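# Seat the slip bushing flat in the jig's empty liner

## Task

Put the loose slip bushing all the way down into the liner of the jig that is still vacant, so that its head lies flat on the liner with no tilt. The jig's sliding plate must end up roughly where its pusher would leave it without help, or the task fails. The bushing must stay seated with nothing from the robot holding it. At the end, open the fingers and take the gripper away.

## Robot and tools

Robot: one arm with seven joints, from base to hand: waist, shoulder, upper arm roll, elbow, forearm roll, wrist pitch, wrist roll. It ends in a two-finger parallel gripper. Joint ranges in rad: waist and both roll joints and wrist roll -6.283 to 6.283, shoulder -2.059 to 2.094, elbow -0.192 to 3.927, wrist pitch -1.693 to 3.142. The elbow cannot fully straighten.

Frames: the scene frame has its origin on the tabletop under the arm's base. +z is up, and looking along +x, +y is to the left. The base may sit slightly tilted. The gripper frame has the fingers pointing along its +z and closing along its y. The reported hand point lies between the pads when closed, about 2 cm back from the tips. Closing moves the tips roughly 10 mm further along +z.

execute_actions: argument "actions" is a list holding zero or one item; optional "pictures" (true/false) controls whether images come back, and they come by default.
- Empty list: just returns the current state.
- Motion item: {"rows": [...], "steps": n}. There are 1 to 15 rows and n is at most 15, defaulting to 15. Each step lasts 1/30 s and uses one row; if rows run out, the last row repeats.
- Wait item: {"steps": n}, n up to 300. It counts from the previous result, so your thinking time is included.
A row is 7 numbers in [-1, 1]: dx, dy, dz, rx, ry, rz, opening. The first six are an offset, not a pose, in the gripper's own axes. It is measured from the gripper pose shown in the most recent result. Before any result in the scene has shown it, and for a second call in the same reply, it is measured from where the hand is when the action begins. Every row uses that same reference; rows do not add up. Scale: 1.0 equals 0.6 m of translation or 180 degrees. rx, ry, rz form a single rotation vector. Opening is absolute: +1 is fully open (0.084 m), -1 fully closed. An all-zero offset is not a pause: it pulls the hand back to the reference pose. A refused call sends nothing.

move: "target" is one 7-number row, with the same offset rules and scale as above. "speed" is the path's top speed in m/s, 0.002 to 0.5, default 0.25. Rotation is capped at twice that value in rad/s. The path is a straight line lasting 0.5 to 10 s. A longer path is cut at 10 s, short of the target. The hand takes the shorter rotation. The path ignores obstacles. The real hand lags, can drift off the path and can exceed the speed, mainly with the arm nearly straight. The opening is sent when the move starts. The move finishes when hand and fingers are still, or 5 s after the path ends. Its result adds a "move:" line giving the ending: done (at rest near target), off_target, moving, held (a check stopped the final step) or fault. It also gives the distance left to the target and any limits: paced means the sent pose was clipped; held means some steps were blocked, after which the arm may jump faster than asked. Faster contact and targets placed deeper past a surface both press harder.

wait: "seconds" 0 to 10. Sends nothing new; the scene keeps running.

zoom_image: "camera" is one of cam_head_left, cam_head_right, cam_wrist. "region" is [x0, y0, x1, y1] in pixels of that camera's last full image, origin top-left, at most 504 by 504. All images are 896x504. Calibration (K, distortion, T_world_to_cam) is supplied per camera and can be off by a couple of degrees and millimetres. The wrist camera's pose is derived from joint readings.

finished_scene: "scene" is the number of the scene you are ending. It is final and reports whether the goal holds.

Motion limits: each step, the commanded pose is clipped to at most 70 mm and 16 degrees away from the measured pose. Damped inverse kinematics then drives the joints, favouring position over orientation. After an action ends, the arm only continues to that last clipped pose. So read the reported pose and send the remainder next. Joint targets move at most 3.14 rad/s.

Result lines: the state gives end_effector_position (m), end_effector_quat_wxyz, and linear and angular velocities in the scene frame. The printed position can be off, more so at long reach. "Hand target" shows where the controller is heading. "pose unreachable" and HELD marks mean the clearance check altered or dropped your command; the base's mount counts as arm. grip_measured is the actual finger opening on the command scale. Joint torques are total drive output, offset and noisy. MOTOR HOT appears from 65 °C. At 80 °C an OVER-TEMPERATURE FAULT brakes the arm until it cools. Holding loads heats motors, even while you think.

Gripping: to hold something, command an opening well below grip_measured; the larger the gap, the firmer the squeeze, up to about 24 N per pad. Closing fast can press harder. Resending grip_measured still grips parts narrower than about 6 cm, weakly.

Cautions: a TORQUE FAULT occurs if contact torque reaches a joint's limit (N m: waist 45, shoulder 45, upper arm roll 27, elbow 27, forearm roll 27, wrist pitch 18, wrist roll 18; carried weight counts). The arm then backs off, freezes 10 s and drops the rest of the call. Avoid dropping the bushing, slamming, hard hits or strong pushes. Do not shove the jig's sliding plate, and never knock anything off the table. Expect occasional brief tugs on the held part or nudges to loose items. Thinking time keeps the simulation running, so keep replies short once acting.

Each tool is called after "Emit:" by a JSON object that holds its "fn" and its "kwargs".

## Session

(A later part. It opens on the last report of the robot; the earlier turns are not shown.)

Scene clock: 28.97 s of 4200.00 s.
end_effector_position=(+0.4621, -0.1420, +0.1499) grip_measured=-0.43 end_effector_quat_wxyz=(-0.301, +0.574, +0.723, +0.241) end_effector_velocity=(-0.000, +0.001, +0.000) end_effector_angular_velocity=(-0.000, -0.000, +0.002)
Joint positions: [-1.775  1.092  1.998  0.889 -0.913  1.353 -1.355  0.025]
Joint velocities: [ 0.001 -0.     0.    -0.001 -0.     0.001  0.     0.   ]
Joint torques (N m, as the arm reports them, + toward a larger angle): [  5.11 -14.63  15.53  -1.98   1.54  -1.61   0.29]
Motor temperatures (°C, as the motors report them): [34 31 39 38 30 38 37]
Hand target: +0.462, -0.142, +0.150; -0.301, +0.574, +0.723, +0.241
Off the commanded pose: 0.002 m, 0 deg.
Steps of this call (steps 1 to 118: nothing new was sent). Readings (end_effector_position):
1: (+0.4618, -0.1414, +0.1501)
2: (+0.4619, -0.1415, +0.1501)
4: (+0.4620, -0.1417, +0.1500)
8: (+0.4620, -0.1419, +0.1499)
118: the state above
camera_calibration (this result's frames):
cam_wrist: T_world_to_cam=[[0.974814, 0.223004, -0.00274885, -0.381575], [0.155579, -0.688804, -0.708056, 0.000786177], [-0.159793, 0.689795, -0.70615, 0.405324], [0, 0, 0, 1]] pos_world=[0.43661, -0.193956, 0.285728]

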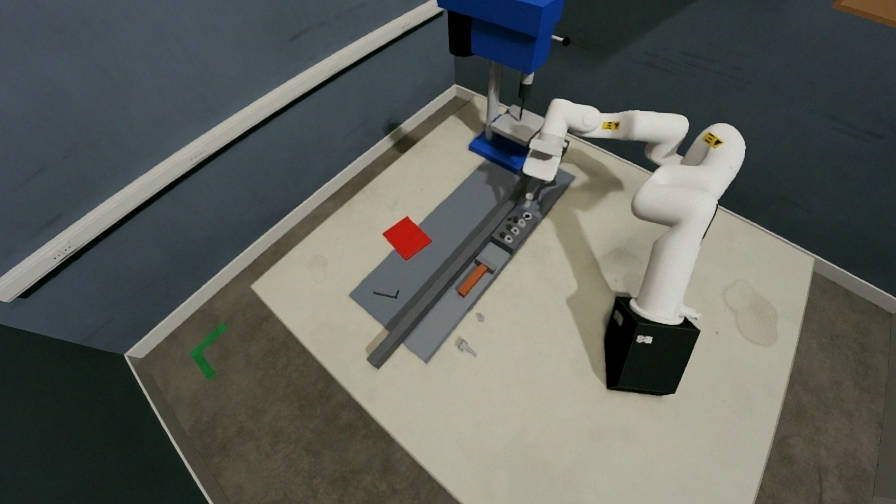

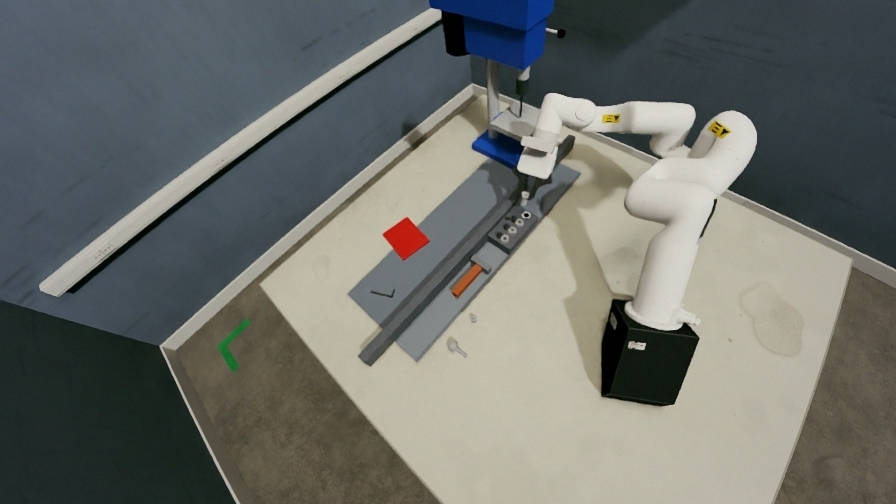

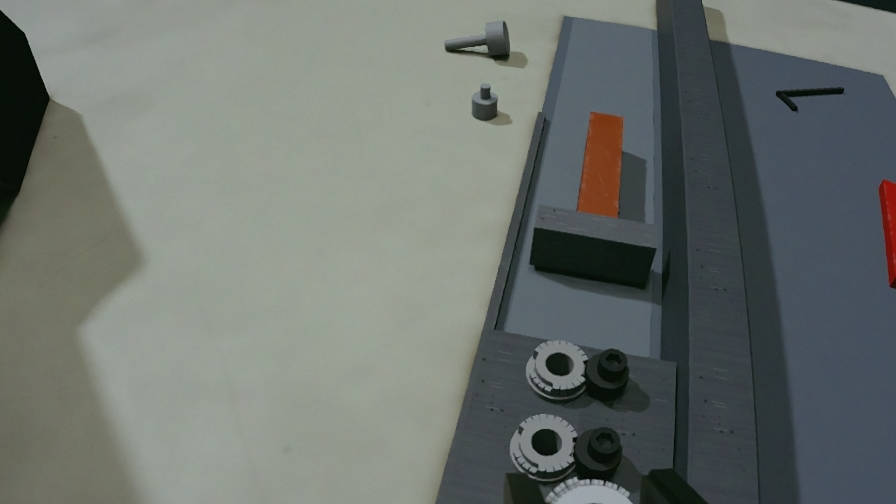

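Emit:
{"fn": "move", "kwargs": {"target": [-0.053,-0.0225,0.041,0,0,0,-0.65], "speed": 0.08}}

Emit:
{"fn": "zoom_image", "kwargs": {"camera": "cam_head_left", "region": [500, 180, 560, 240]}}

Emit:
{"fn": "zoom_image", "kwargs": {"camera": "cam_head_right", "region": [500, 180, 560, 240]}}

Scene clock: 33.10 s of 4200.00 s.
end_effector_position=(+0.4504, -0.1496, +0.1103) grip_measured=-0.43 end_effector_quat_wxyz=(-0.301, +0.574, +0.723, +0.241) end_effector_velocity=(-0.000, -0.000, -0.001) end_effector_angular_velocity=(-0.001, +0.001, +0.001)
Joint positions: [-1.809  1.128  1.92   0.874 -0.977  1.322 -1.412  0.025]
Joint velocities: [ 0.    -0.    -0.002  0.001 -0.001 -0.    -0.001  0.   ]
Joint torques (N m, as the arm reports them, + toward a larger angle): [  4.52 -14.17  15.18  -3.28   1.5   -1.55   0.15]
Motor temperatures (°C, as the motors report them): [34 31 40 38 30 38 37]
Hand target: +0.450, -0.150, +0.110; -0.301, +0.574, +0.723, +0.241
Off the commanded pose: 0.000 m, 0 deg.
move: done
camera_calibration (this result's frames):
cam_wrist: T_world_to_cam=[[0.974793, 0.223103, -0.0020639, -0.368665], [0.156126, -0.688705, -0.708032, -0.0309665], [-0.159386, 0.689863, -0.706177, 0.380597], [0, 0, 0, 1]] pos_world=[0.424869, -0.201636, 0.246083]

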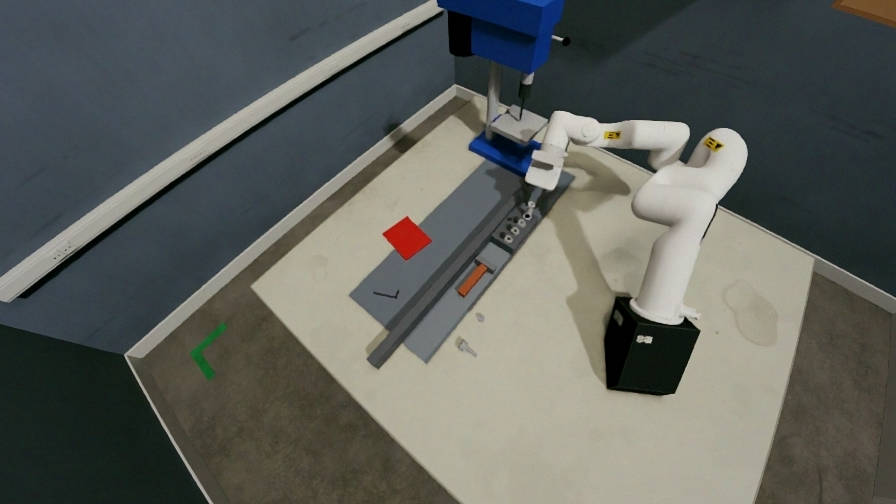

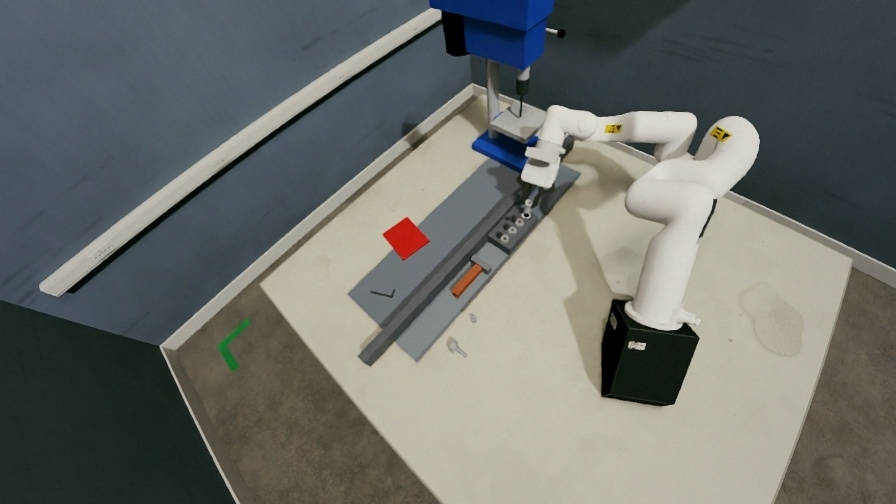

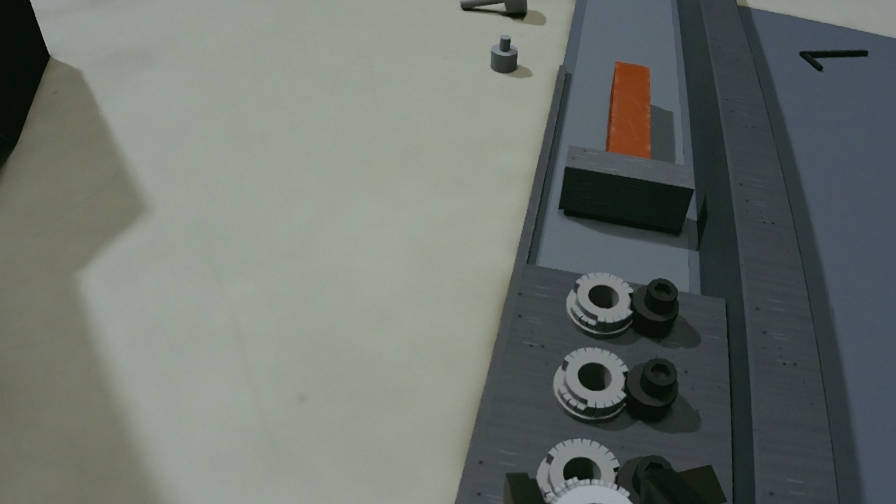

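Region (500, 180, 560, 240) of cam_head_left's 896x504 image, scaled by 8.400, with more detail than that image has.

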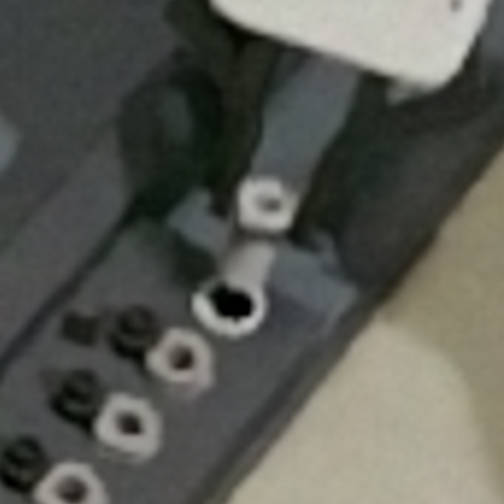

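Region (500, 180, 560, 240) of cam_head_right's 896x504 image, scaled by 8.400, with more detail than that image has.

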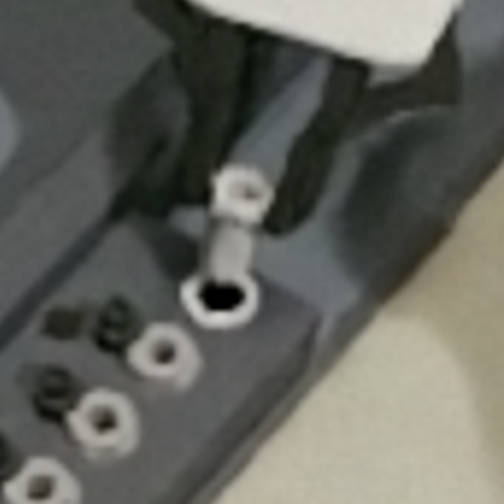

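Emit:
{"fn": "move", "kwargs": {"target": [-0.0105,-0.006,0.008,0,0,0,-0.65], "speed": 0.04}}

Emit:
{"fn": "zoom_image", "kwargs": {"camera": "cam_head_left", "region": [510, 190, 550, 230]}}

Emit:
{"fn": "zoom_image", "kwargs": {"camera": "cam_head_right", "region": [510, 190, 550, 230]}}

Scene clock: 36.00 s of 4200.00 s.
end_effector_position=(+0.4472, -0.1514, +0.1025) grip_measured=-0.43 end_effector_quat_wxyz=(-0.301, +0.574, +0.723, +0.241) end_effector_velocity=(+0.001, +0.000, +0.001) end_effector_angular_velocity=(+0.001, -0.003, -0.000)
Joint positions: [-1.818  1.136  1.905  0.871 -0.989  1.316 -1.424  0.025]
Joint velocities: [-0.     0.002  0.001 -0.    -0.001 -0.001 -0.001  0.   ]
Joint torques (N m, as the arm reports them, + toward a larger angle): [  4.41 -14.02  15.11  -3.63   1.63  -1.51   0.24]
Motor temperatures (°C, as the motors report them): [34 31 40 37 30 38 37]
Hand target: +0.447, -0.151, +0.102; -0.301, +0.574, +0.723, +0.241
Off the commanded pose: 0.000 m, 0 deg.
move: done
camera_calibration (this result's frames):
cam_wrist: T_world_to_cam=[[0.974803, 0.223056, -0.00205294, -0.365175], [0.156095, -0.688684, -0.70806, -0.0372149], [-0.159351, 0.689899, -0.70615, 0.37579], [0, 0, 0, 1]] pos_world=[0.421665, -0.203432, 0.238264]

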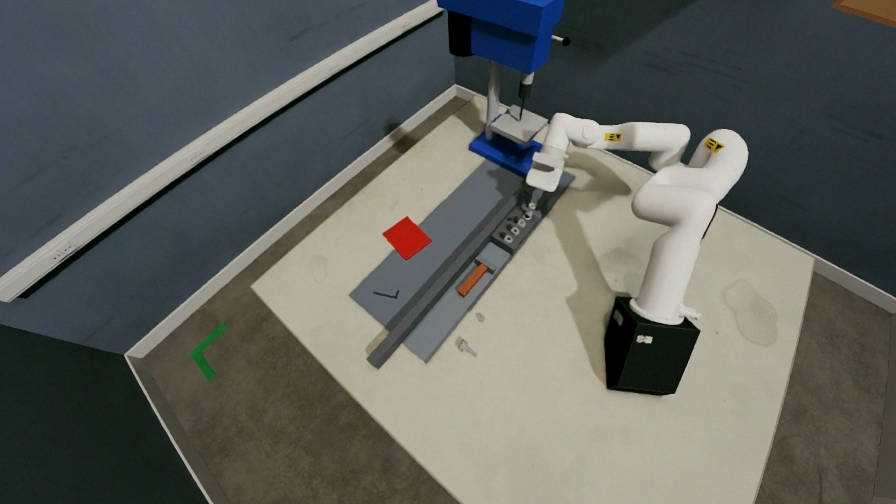

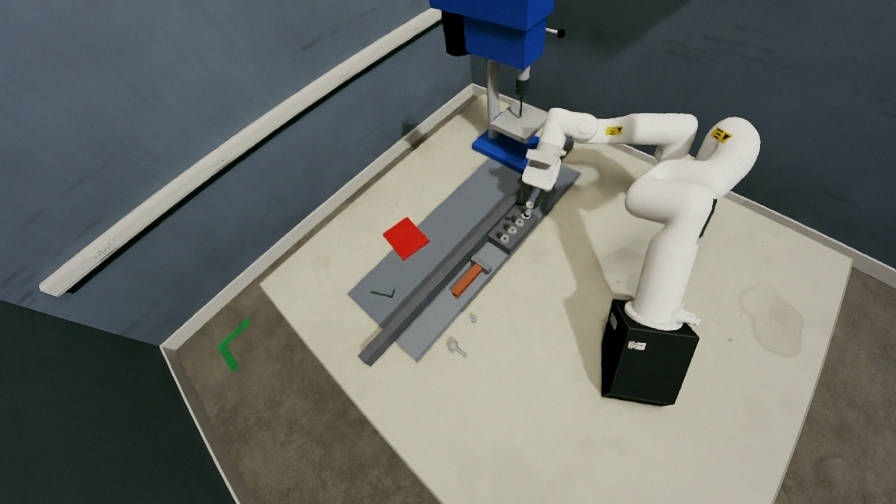

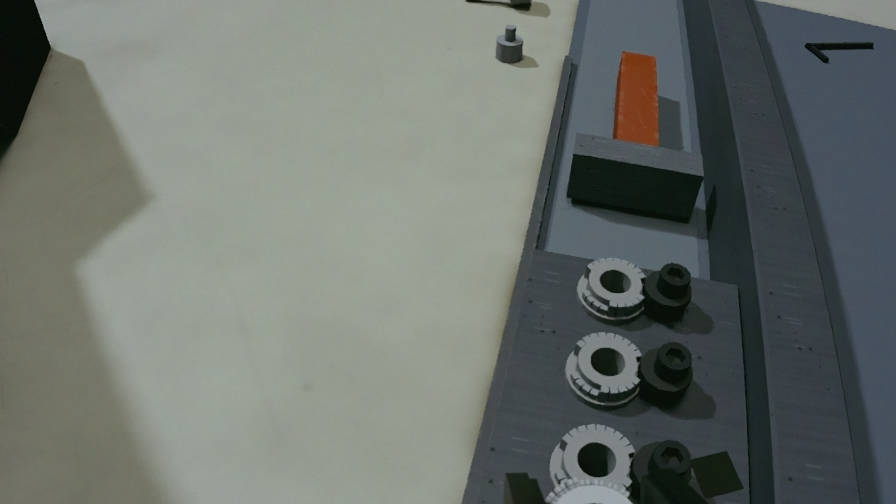

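Region (510, 190, 550, 230) of cam_head_left's 896x504 image, scaled by 12.600, with more detail than that image has.

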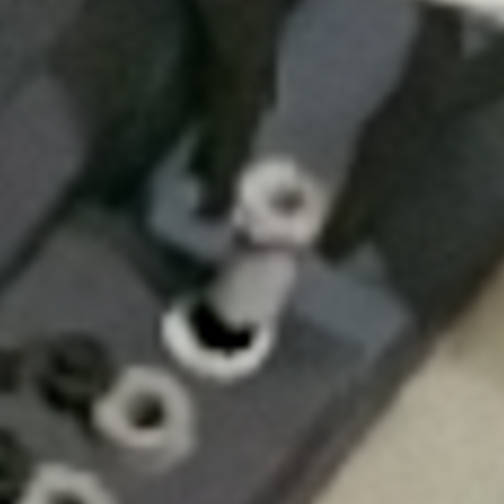

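Region (510, 190, 550, 230) of cam_head_right's 896x504 image, scaled by 12.600, with more detail than that image has.

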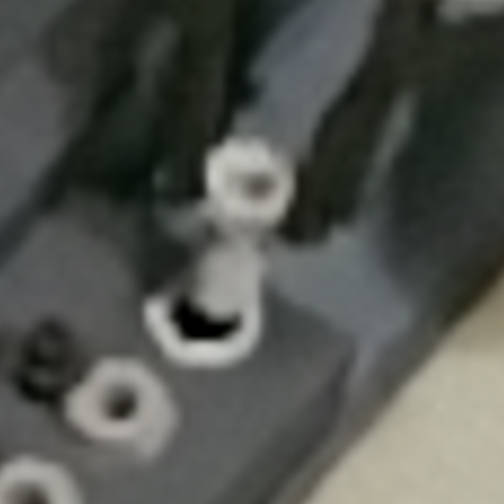

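Emit:
{"fn": "move", "kwargs": {"target": [-0.0107,0.058,-0.105,0,-0.25,0,-0.65], "speed": 0.2}}

Scene clock: 40.57 s of 4200.00 s.
end_effector_position=(+0.4917, -0.1920, +0.1417) grip_measured=-0.43 end_effector_quat_wxyz=(-0.001, +0.623, +0.782, +0.003) end_effector_velocity=(-0.000, +0.000, -0.000) end_effector_angular_velocity=(-0.004, +0.000, -0.000)
Joint positions: [-1.833  0.695  2.158  0.772 -1.342  1.39  -1.006  0.025]
Joint velocities: [ 0.    -0.001  0.    -0.002 -0.002  0.002  0.003  0.   ]
Joint torques (N m, as the arm reports them, + toward a larger angle): [ 7.23 -9.4  14.72  5.4   0.26 -1.83  0.16]
Motor temperatures (°C, as the motors report them): [34 31 41 37 30 38 37]
Hand target: +0.492, -0.192, +0.142; -0.001, +0.623, +0.782, +0.003
Off the commanded pose: 0.001 m, 0 deg.
move: done
camera_calibration (this result's frames):
cam_wrist: T_world_to_cam=[[0.975934, 0.218064, 0.000890713, -0.401317], [0.218065, -0.975934, -0.0012274, -0.230077], [0.000601625, 0.00139209, -0.999999, 0.269386], [0, 0, 0, 1]] pos_world=[0.441669, -0.137402, 0.269461]

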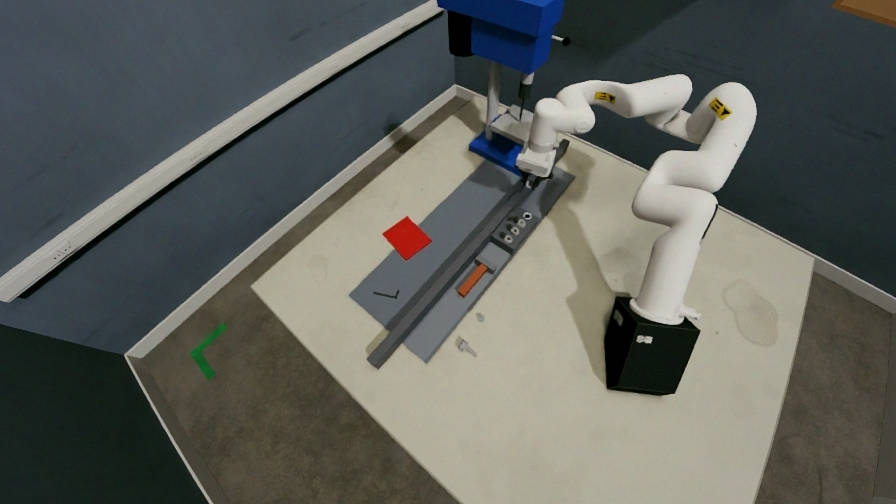

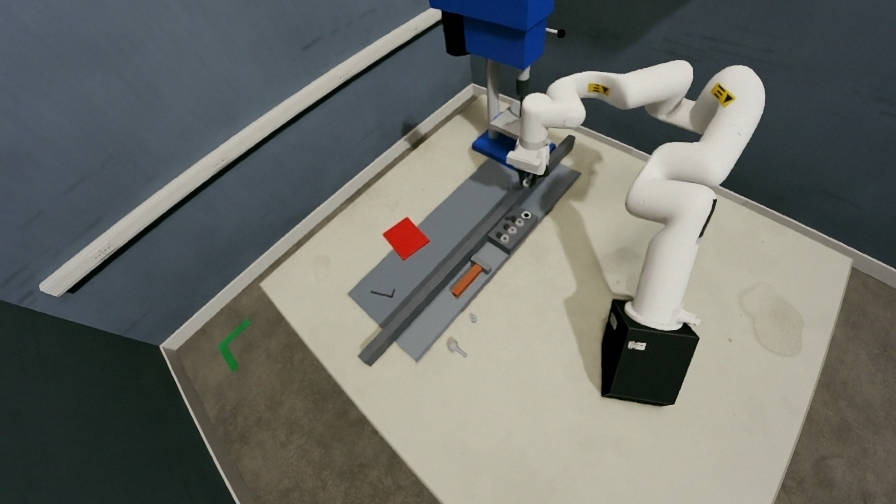

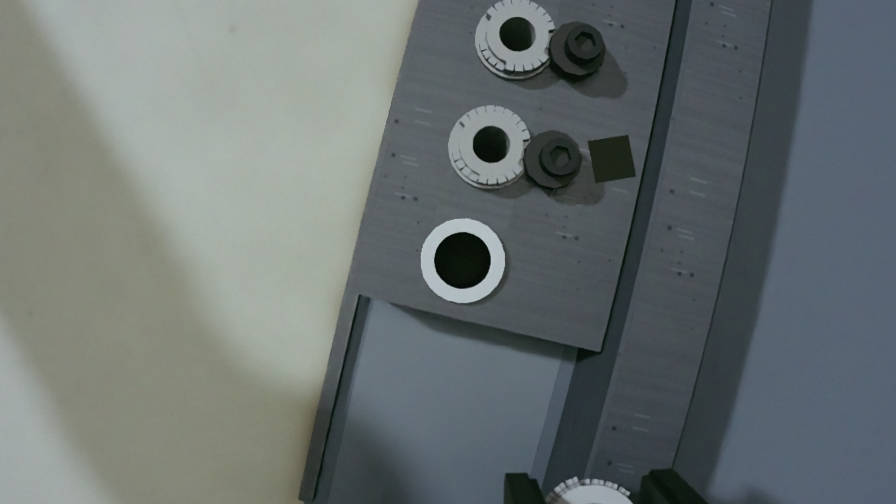

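Emit:
{"fn": "move", "kwargs": {"target": [0.086,-0.0537,0.078,0,0.25,0,-0.65], "speed": 0.2}}

Emit:
{"fn": "zoom_image", "kwargs": {"camera": "cam_head_left", "region": [510, 190, 550, 230]}}

Scene clock: 43.97 s of 4200.00 s.
end_effector_position=(+0.4493, -0.1484, +0.0958) grip_measured=-0.43 end_effector_quat_wxyz=(-0.301, +0.574, +0.723, +0.241) end_effector_velocity=(-0.000, +0.001, +0.000) end_effector_angular_velocity=(+0.006, -0.000, +0.000)
Joint positions: [-1.806  1.128  1.881  0.876 -0.998  1.298 -1.428  0.025]
Joint velocities: [ 0.001  0.003 -0.002  0.001  0.003 -0.    -0.003  0.   ]
Joint torques (N m, as the arm reports them, + toward a larger angle): [  4.32 -14.22  14.97  -3.67   1.47  -1.5    0.21]
Motor temperatures (°C, as the motors report them): [34 31 41 37 30 38 37]
Hand target: +0.449, -0.148, +0.096; -0.301, +0.574, +0.722, +0.241
Off the commanded pose: 0.001 m, 0 deg.
move: done
camera_calibration (this result's frames):
cam_wrist: T_world_to_cam=[[0.974855, 0.222833, -0.00184315, -0.367905], [0.156102, -0.688776, -0.707968, -0.0401783], [-0.159028, 0.689879, -0.706242, 0.369202], [0, 0, 0, 1]] pos_world=[0.42364, -0.200397, 0.231623]

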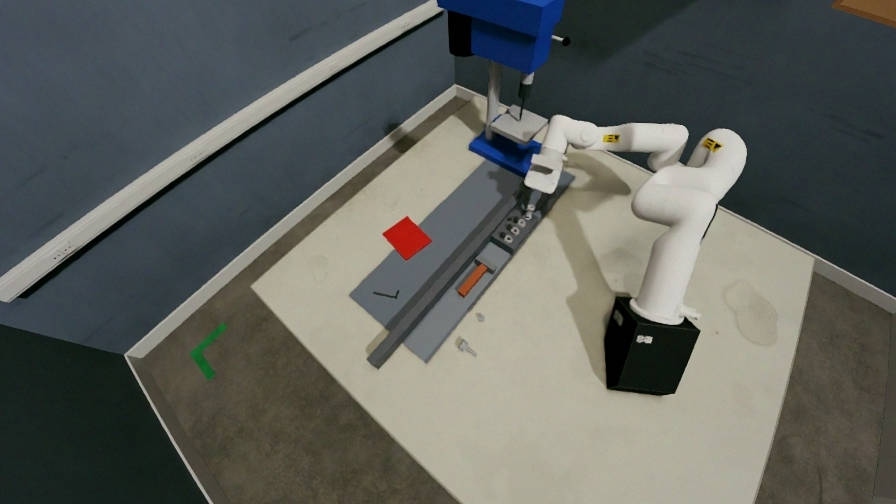

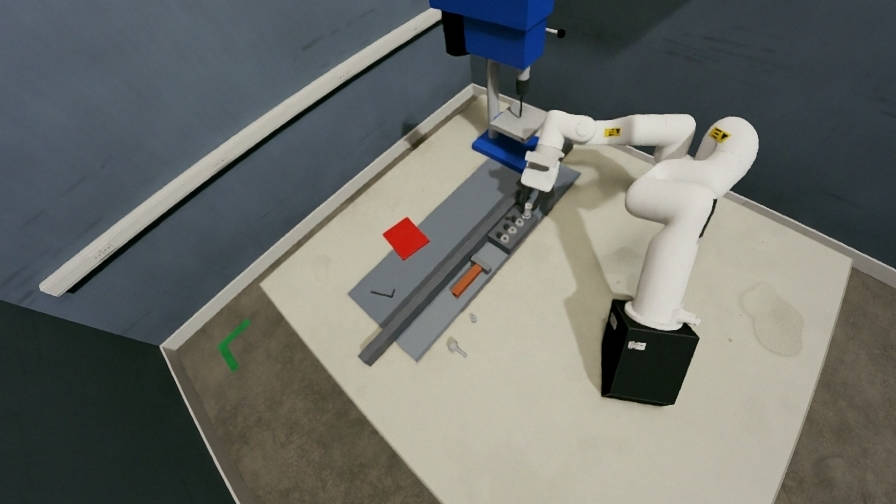

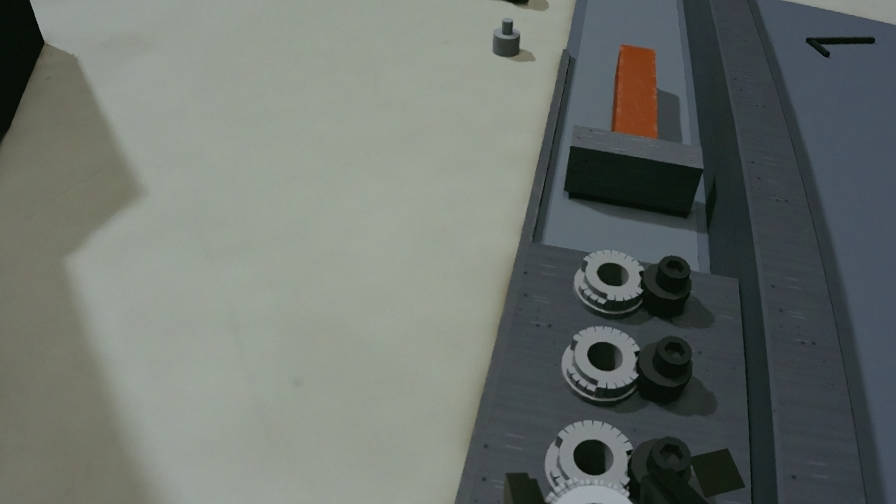

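Region (510, 190, 550, 230) of cam_head_left's 896x504 image, scaled by 12.600, with more detail than that image has.

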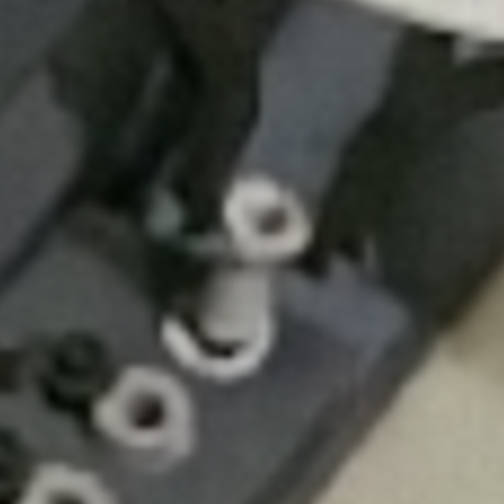

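Looks aligned. Lower slowly by 18 mm.

Emit:
{"fn": "move", "kwargs": {"target": [-0.0212,0,0.0212,0,0,0,-0.65], "speed": 0.015}}

Emit:
{"fn": "zoom_image", "kwargs": {"camera": "cam_head_left", "region": [510, 190, 550, 230]}}

Scene clock: 45.77 s of 4200.00 s.
end_effector_position=(+0.4488, -0.1483, +0.0776) grip_measured=-0.44 end_effector_quat_wxyz=(-0.301, +0.574, +0.723, +0.241) end_effector_velocity=(+0.002, +0.001, -0.000) end_effector_angular_velocity=(+0.001, -0.005, -0.002)
Joint positions: [-1.795  1.134  1.833  0.889 -1.026  1.278 -1.446  0.025]
Joint velocities: [ 0.004  0.001 -0.002  0.001 -0.004 -0.005  0.     0.   ]
Joint torques (N m, as the arm reports them, + toward a larger angle): [  2.5  -14.98   9.08  -3.91  -1.52  -0.16   0.15]
Motor temperatures (°C, as the motors report them): [34 31 41 37 30 38 37]
Hand target: +0.449, -0.148, +0.078; -0.301, +0.574, +0.723, +0.241
Off the commanded pose: 0.001 m, 0 deg.
move: done
camera_calibration (this result's frames):
cam_wrist: T_world_to_cam=[[0.974645, 0.223732, -0.0033446, -0.367133], [0.155698, -0.688851, -0.707985, -0.0527552], [-0.160703, 0.689513, -0.70622, 0.356881], [0, 0, 0, 1]] pos_world=[0.42339, -0.200275, 0.213459]

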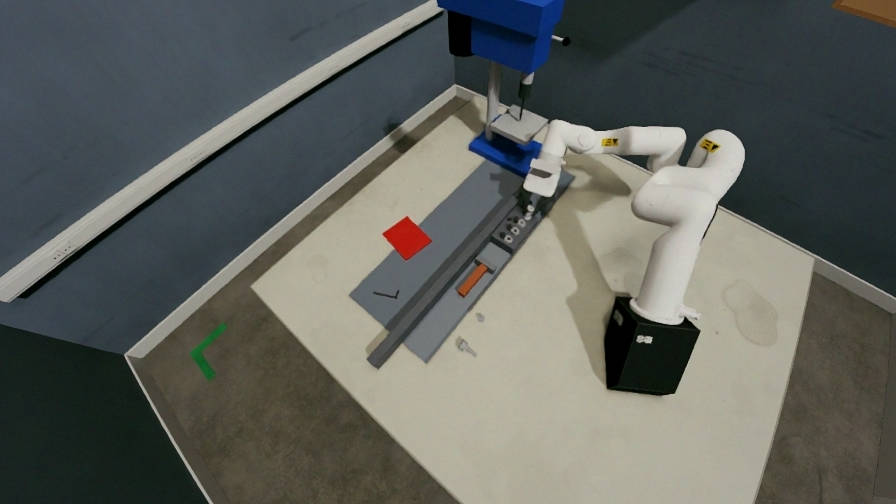

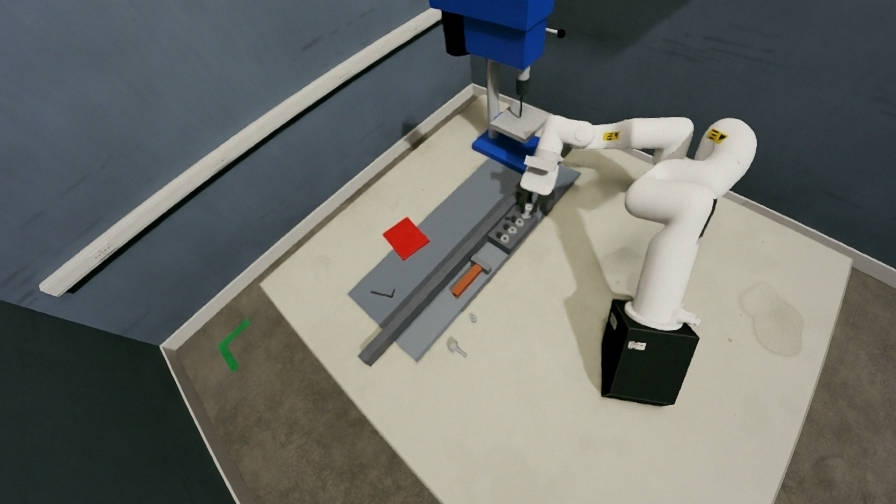

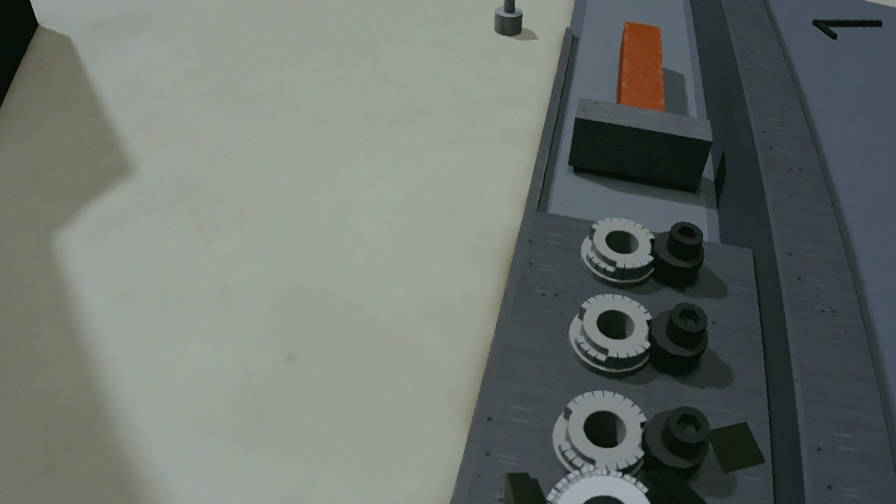

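Region (510, 190, 550, 230) of cam_head_left's 896x504 image, scaled by 12.600, with more detail than that image has.

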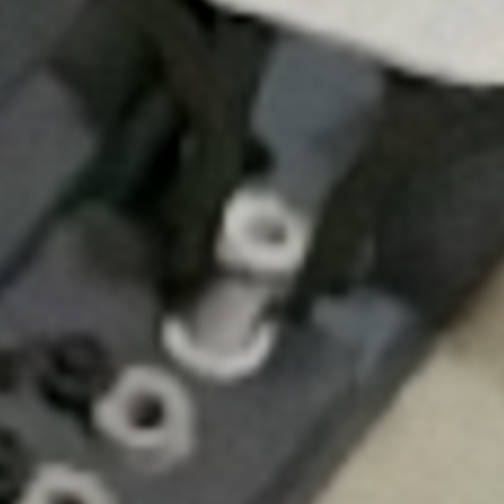

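Emit:
{"fn": "zoom_image", "kwargs": {"camera": "cam_head_right", "region": [510, 190, 550, 230]}}

Emit:
{"fn": "zoom_image", "kwargs": {"camera": "cam_wrist", "region": [480, 380, 780, 504]}}

Region (510, 190, 550, 230) of cam_head_right's 896x504 image, scaled by 12.600, with more detail than that image has.

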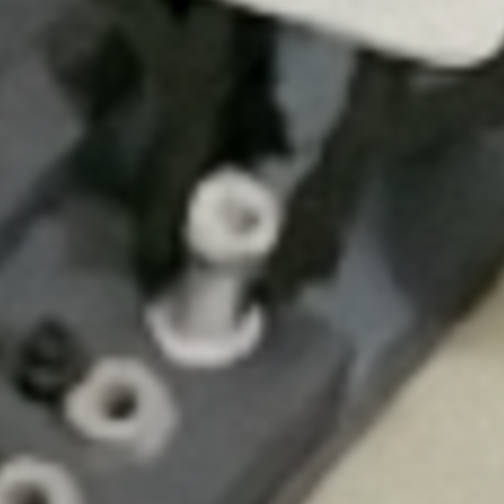

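Region (480, 380, 780, 504) of cam_wrist's 896x504 image, scaled by 1.680, with more detail than that image has; it fills the top 208 rows of this view, and the rest is white.

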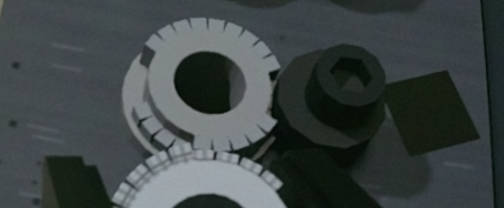

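Emit:
{"fn": "move", "kwargs": {"target": [-0.0017,0.0032,0.0055,0,0,0,-0.7], "speed": 0.005}}

Emit:
{"fn": "zoom_image", "kwargs": {"camera": "cam_head_left", "region": [510, 190, 550, 230]}}

Emit:
{"fn": "zoom_image", "kwargs": {"camera": "cam_head_right", "region": [510, 190, 550, 230]}}

Scene clock: 48.40 s of 4200.00 s.
end_effector_position=(+0.4502, -0.1462, +0.0746) grip_measured=-0.44 end_effector_quat_wxyz=(-0.301, +0.574, +0.723, +0.241) end_effector_velocity=(+0.000, -0.000, +0.000) end_effector_angular_velocity=(-0.001, -0.000, +0.000)
Joint positions: [-1.785  1.133  1.822  0.893 -1.032  1.272 -1.445  0.025]
Joint velocities: [ 0.001 -0.001 -0.     0.001 -0.     0.     0.     0.   ]
Joint torques (N m, as the arm reports them, + toward a larger angle): [  2.23 -15.11  10.07  -0.83  -2.62  -1.37   0.26]
Motor temperatures (°C, as the motors report them): [34 31 41 37 30 38 37]
Hand target: +0.450, -0.146, +0.075; -0.301, +0.574, +0.723, +0.241
Off the commanded pose: 0.000 m, 0 deg.
move: done
camera_calibration (this result's frames):
cam_wrist: T_world_to_cam=[[0.974596, 0.223944, -0.00337443, -0.368967], [0.155812, -0.688756, -0.708052, -0.0536925], [-0.160889, 0.689539, -0.706152, 0.353633], [0, 0, 0, 1]] pos_world=[0.424855, -0.198197, 0.210456]

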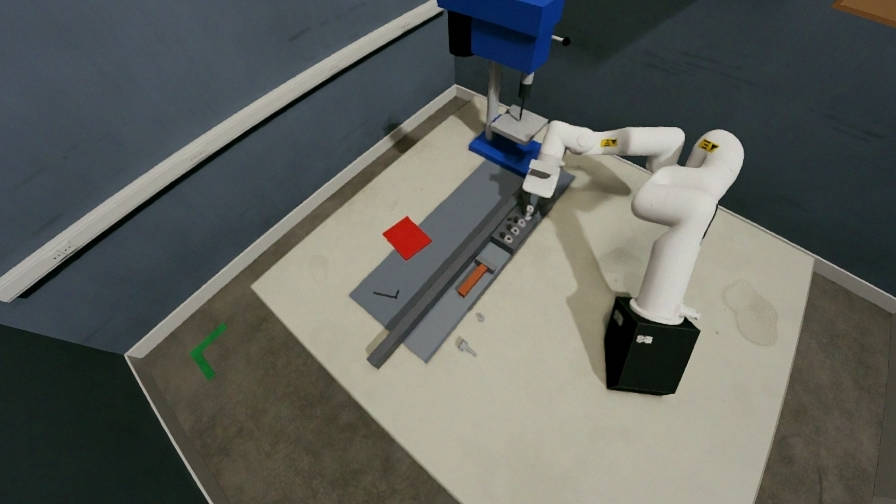

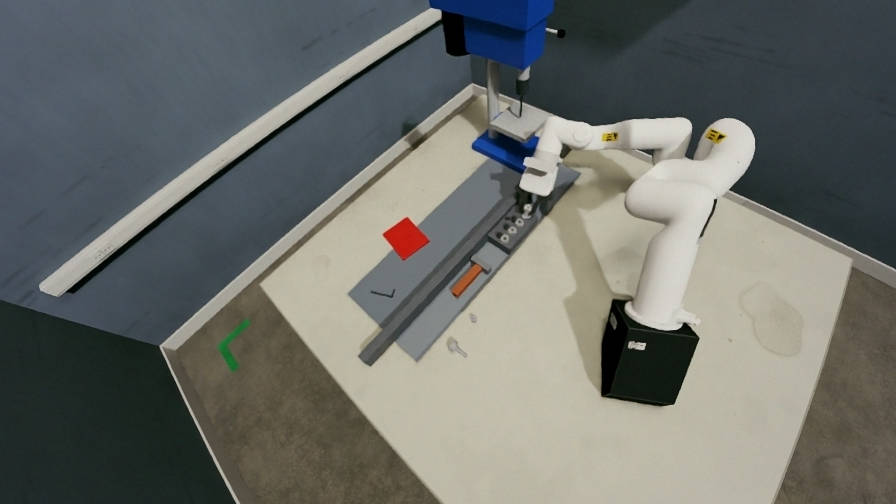

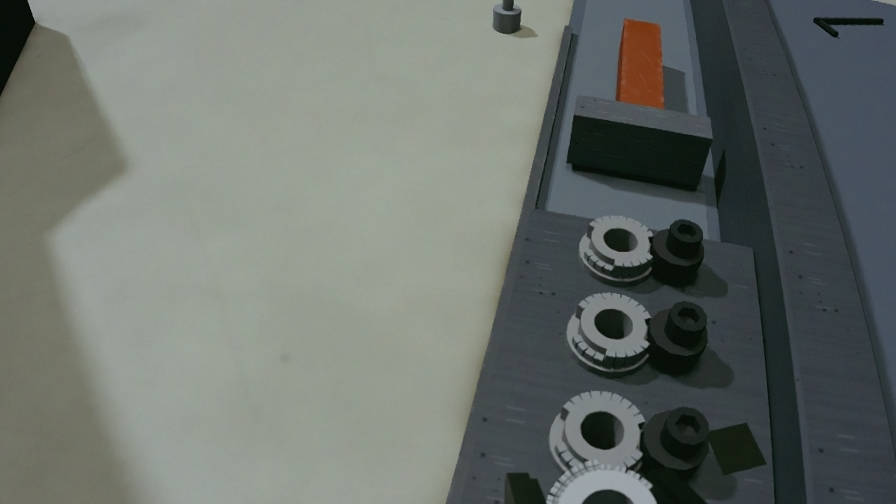

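Region (510, 190, 550, 230) of cam_head_left's 896x504 image, scaled by 12.600, with more detail than that image has.

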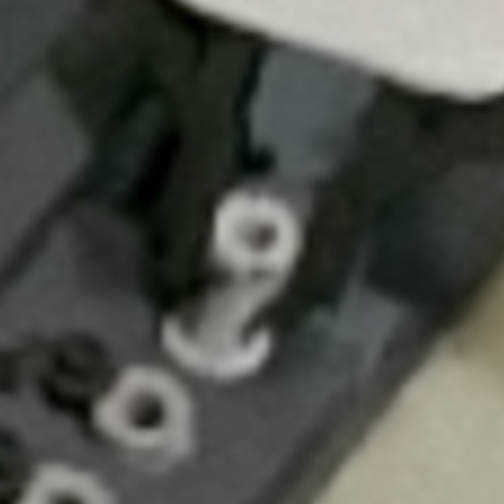

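Region (510, 190, 550, 230) of cam_head_right's 896x504 image, scaled by 12.600, with more detail than that image has.

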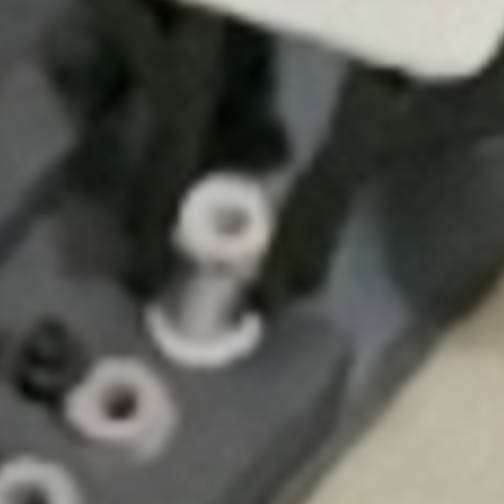

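Emit:
{"fn": "move", "kwargs": {"target": [0,0,0,0,0,0,-0.15], "speed": 0.01}}

Emit:
{"fn": "zoom_image", "kwargs": {"camera": "cam_head_left", "region": [510, 190, 550, 230]}}

Scene clock: 49.70 s of 4200.00 s.
end_effector_position=(+0.4502, -0.1462, +0.0745) grip_measured=-0.16 end_effector_quat_wxyz=(-0.301, +0.574, +0.723, +0.240) end_effector_velocity=(+0.001, -0.000, +0.000) end_effector_angular_velocity=(+0.001, -0.001, -0.001)
Joint positions: [-1.785  1.133  1.822  0.894 -1.032  1.272 -1.445  0.037]
Joint velocities: [ 0.     0.001  0.001  0.001  0.001 -0.    -0.     0.   ]
Joint torques (N m, as the arm reports them, + toward a larger angle): [  4.55 -14.49  14.95  -4.29   1.27  -1.52   0.11]
Motor temperatures (°C, as the motors report them): [34 31 41 37 30 38 37]
Hand target: +0.450, -0.146, +0.075; -0.301, +0.574, +0.723, +0.241
Off the commanded pose: 0.000 m, 0 deg.
move: done
camera_calibration (this result's frames):
cam_wrist: T_world_to_cam=[[0.974608, 0.223889, -0.00355029, -0.368925], [0.155658, -0.688819, -0.708024, -0.0537156], [-0.160964, 0.689494, -0.706179, 0.353626], [0, 0, 0, 1]] pos_world=[0.42484, -0.198225, 0.210381]

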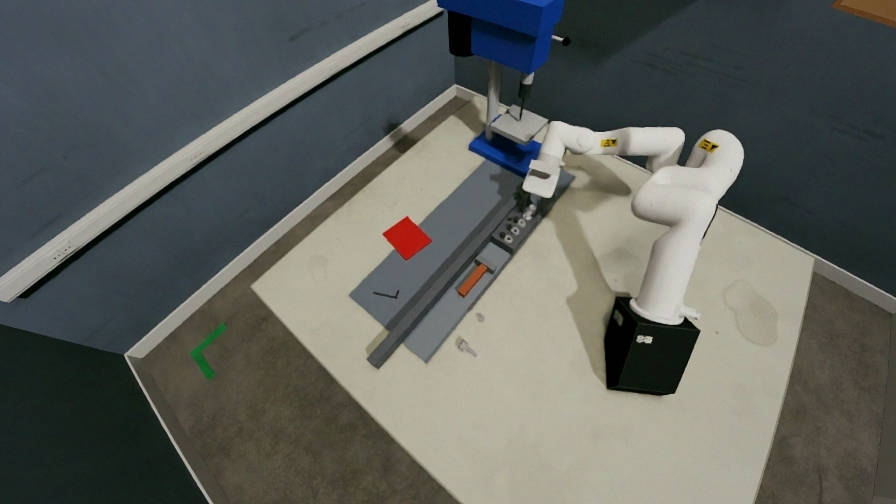

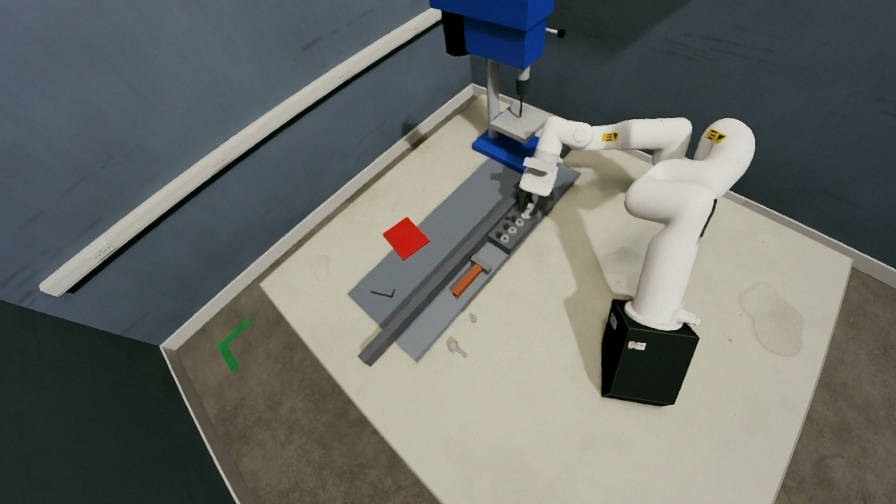

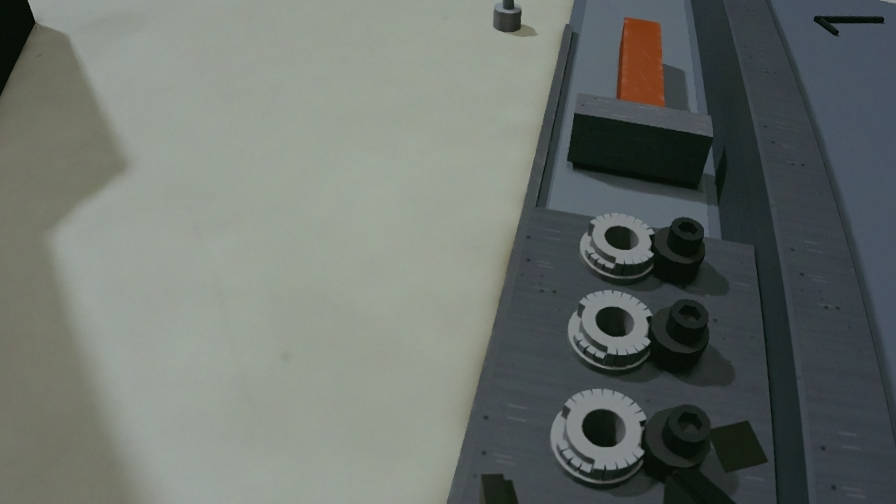

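Region (510, 190, 550, 230) of cam_head_left's 896x504 image, scaled by 12.600, with more detail than that image has.

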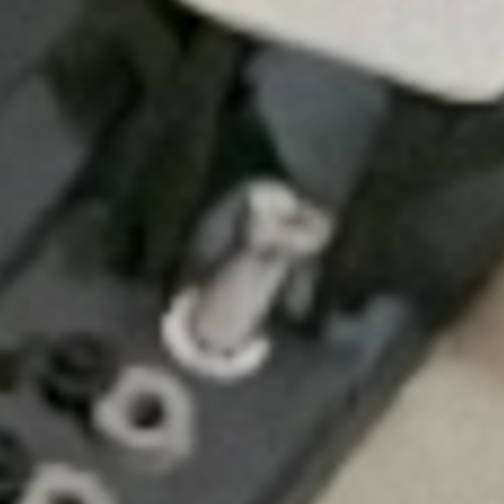

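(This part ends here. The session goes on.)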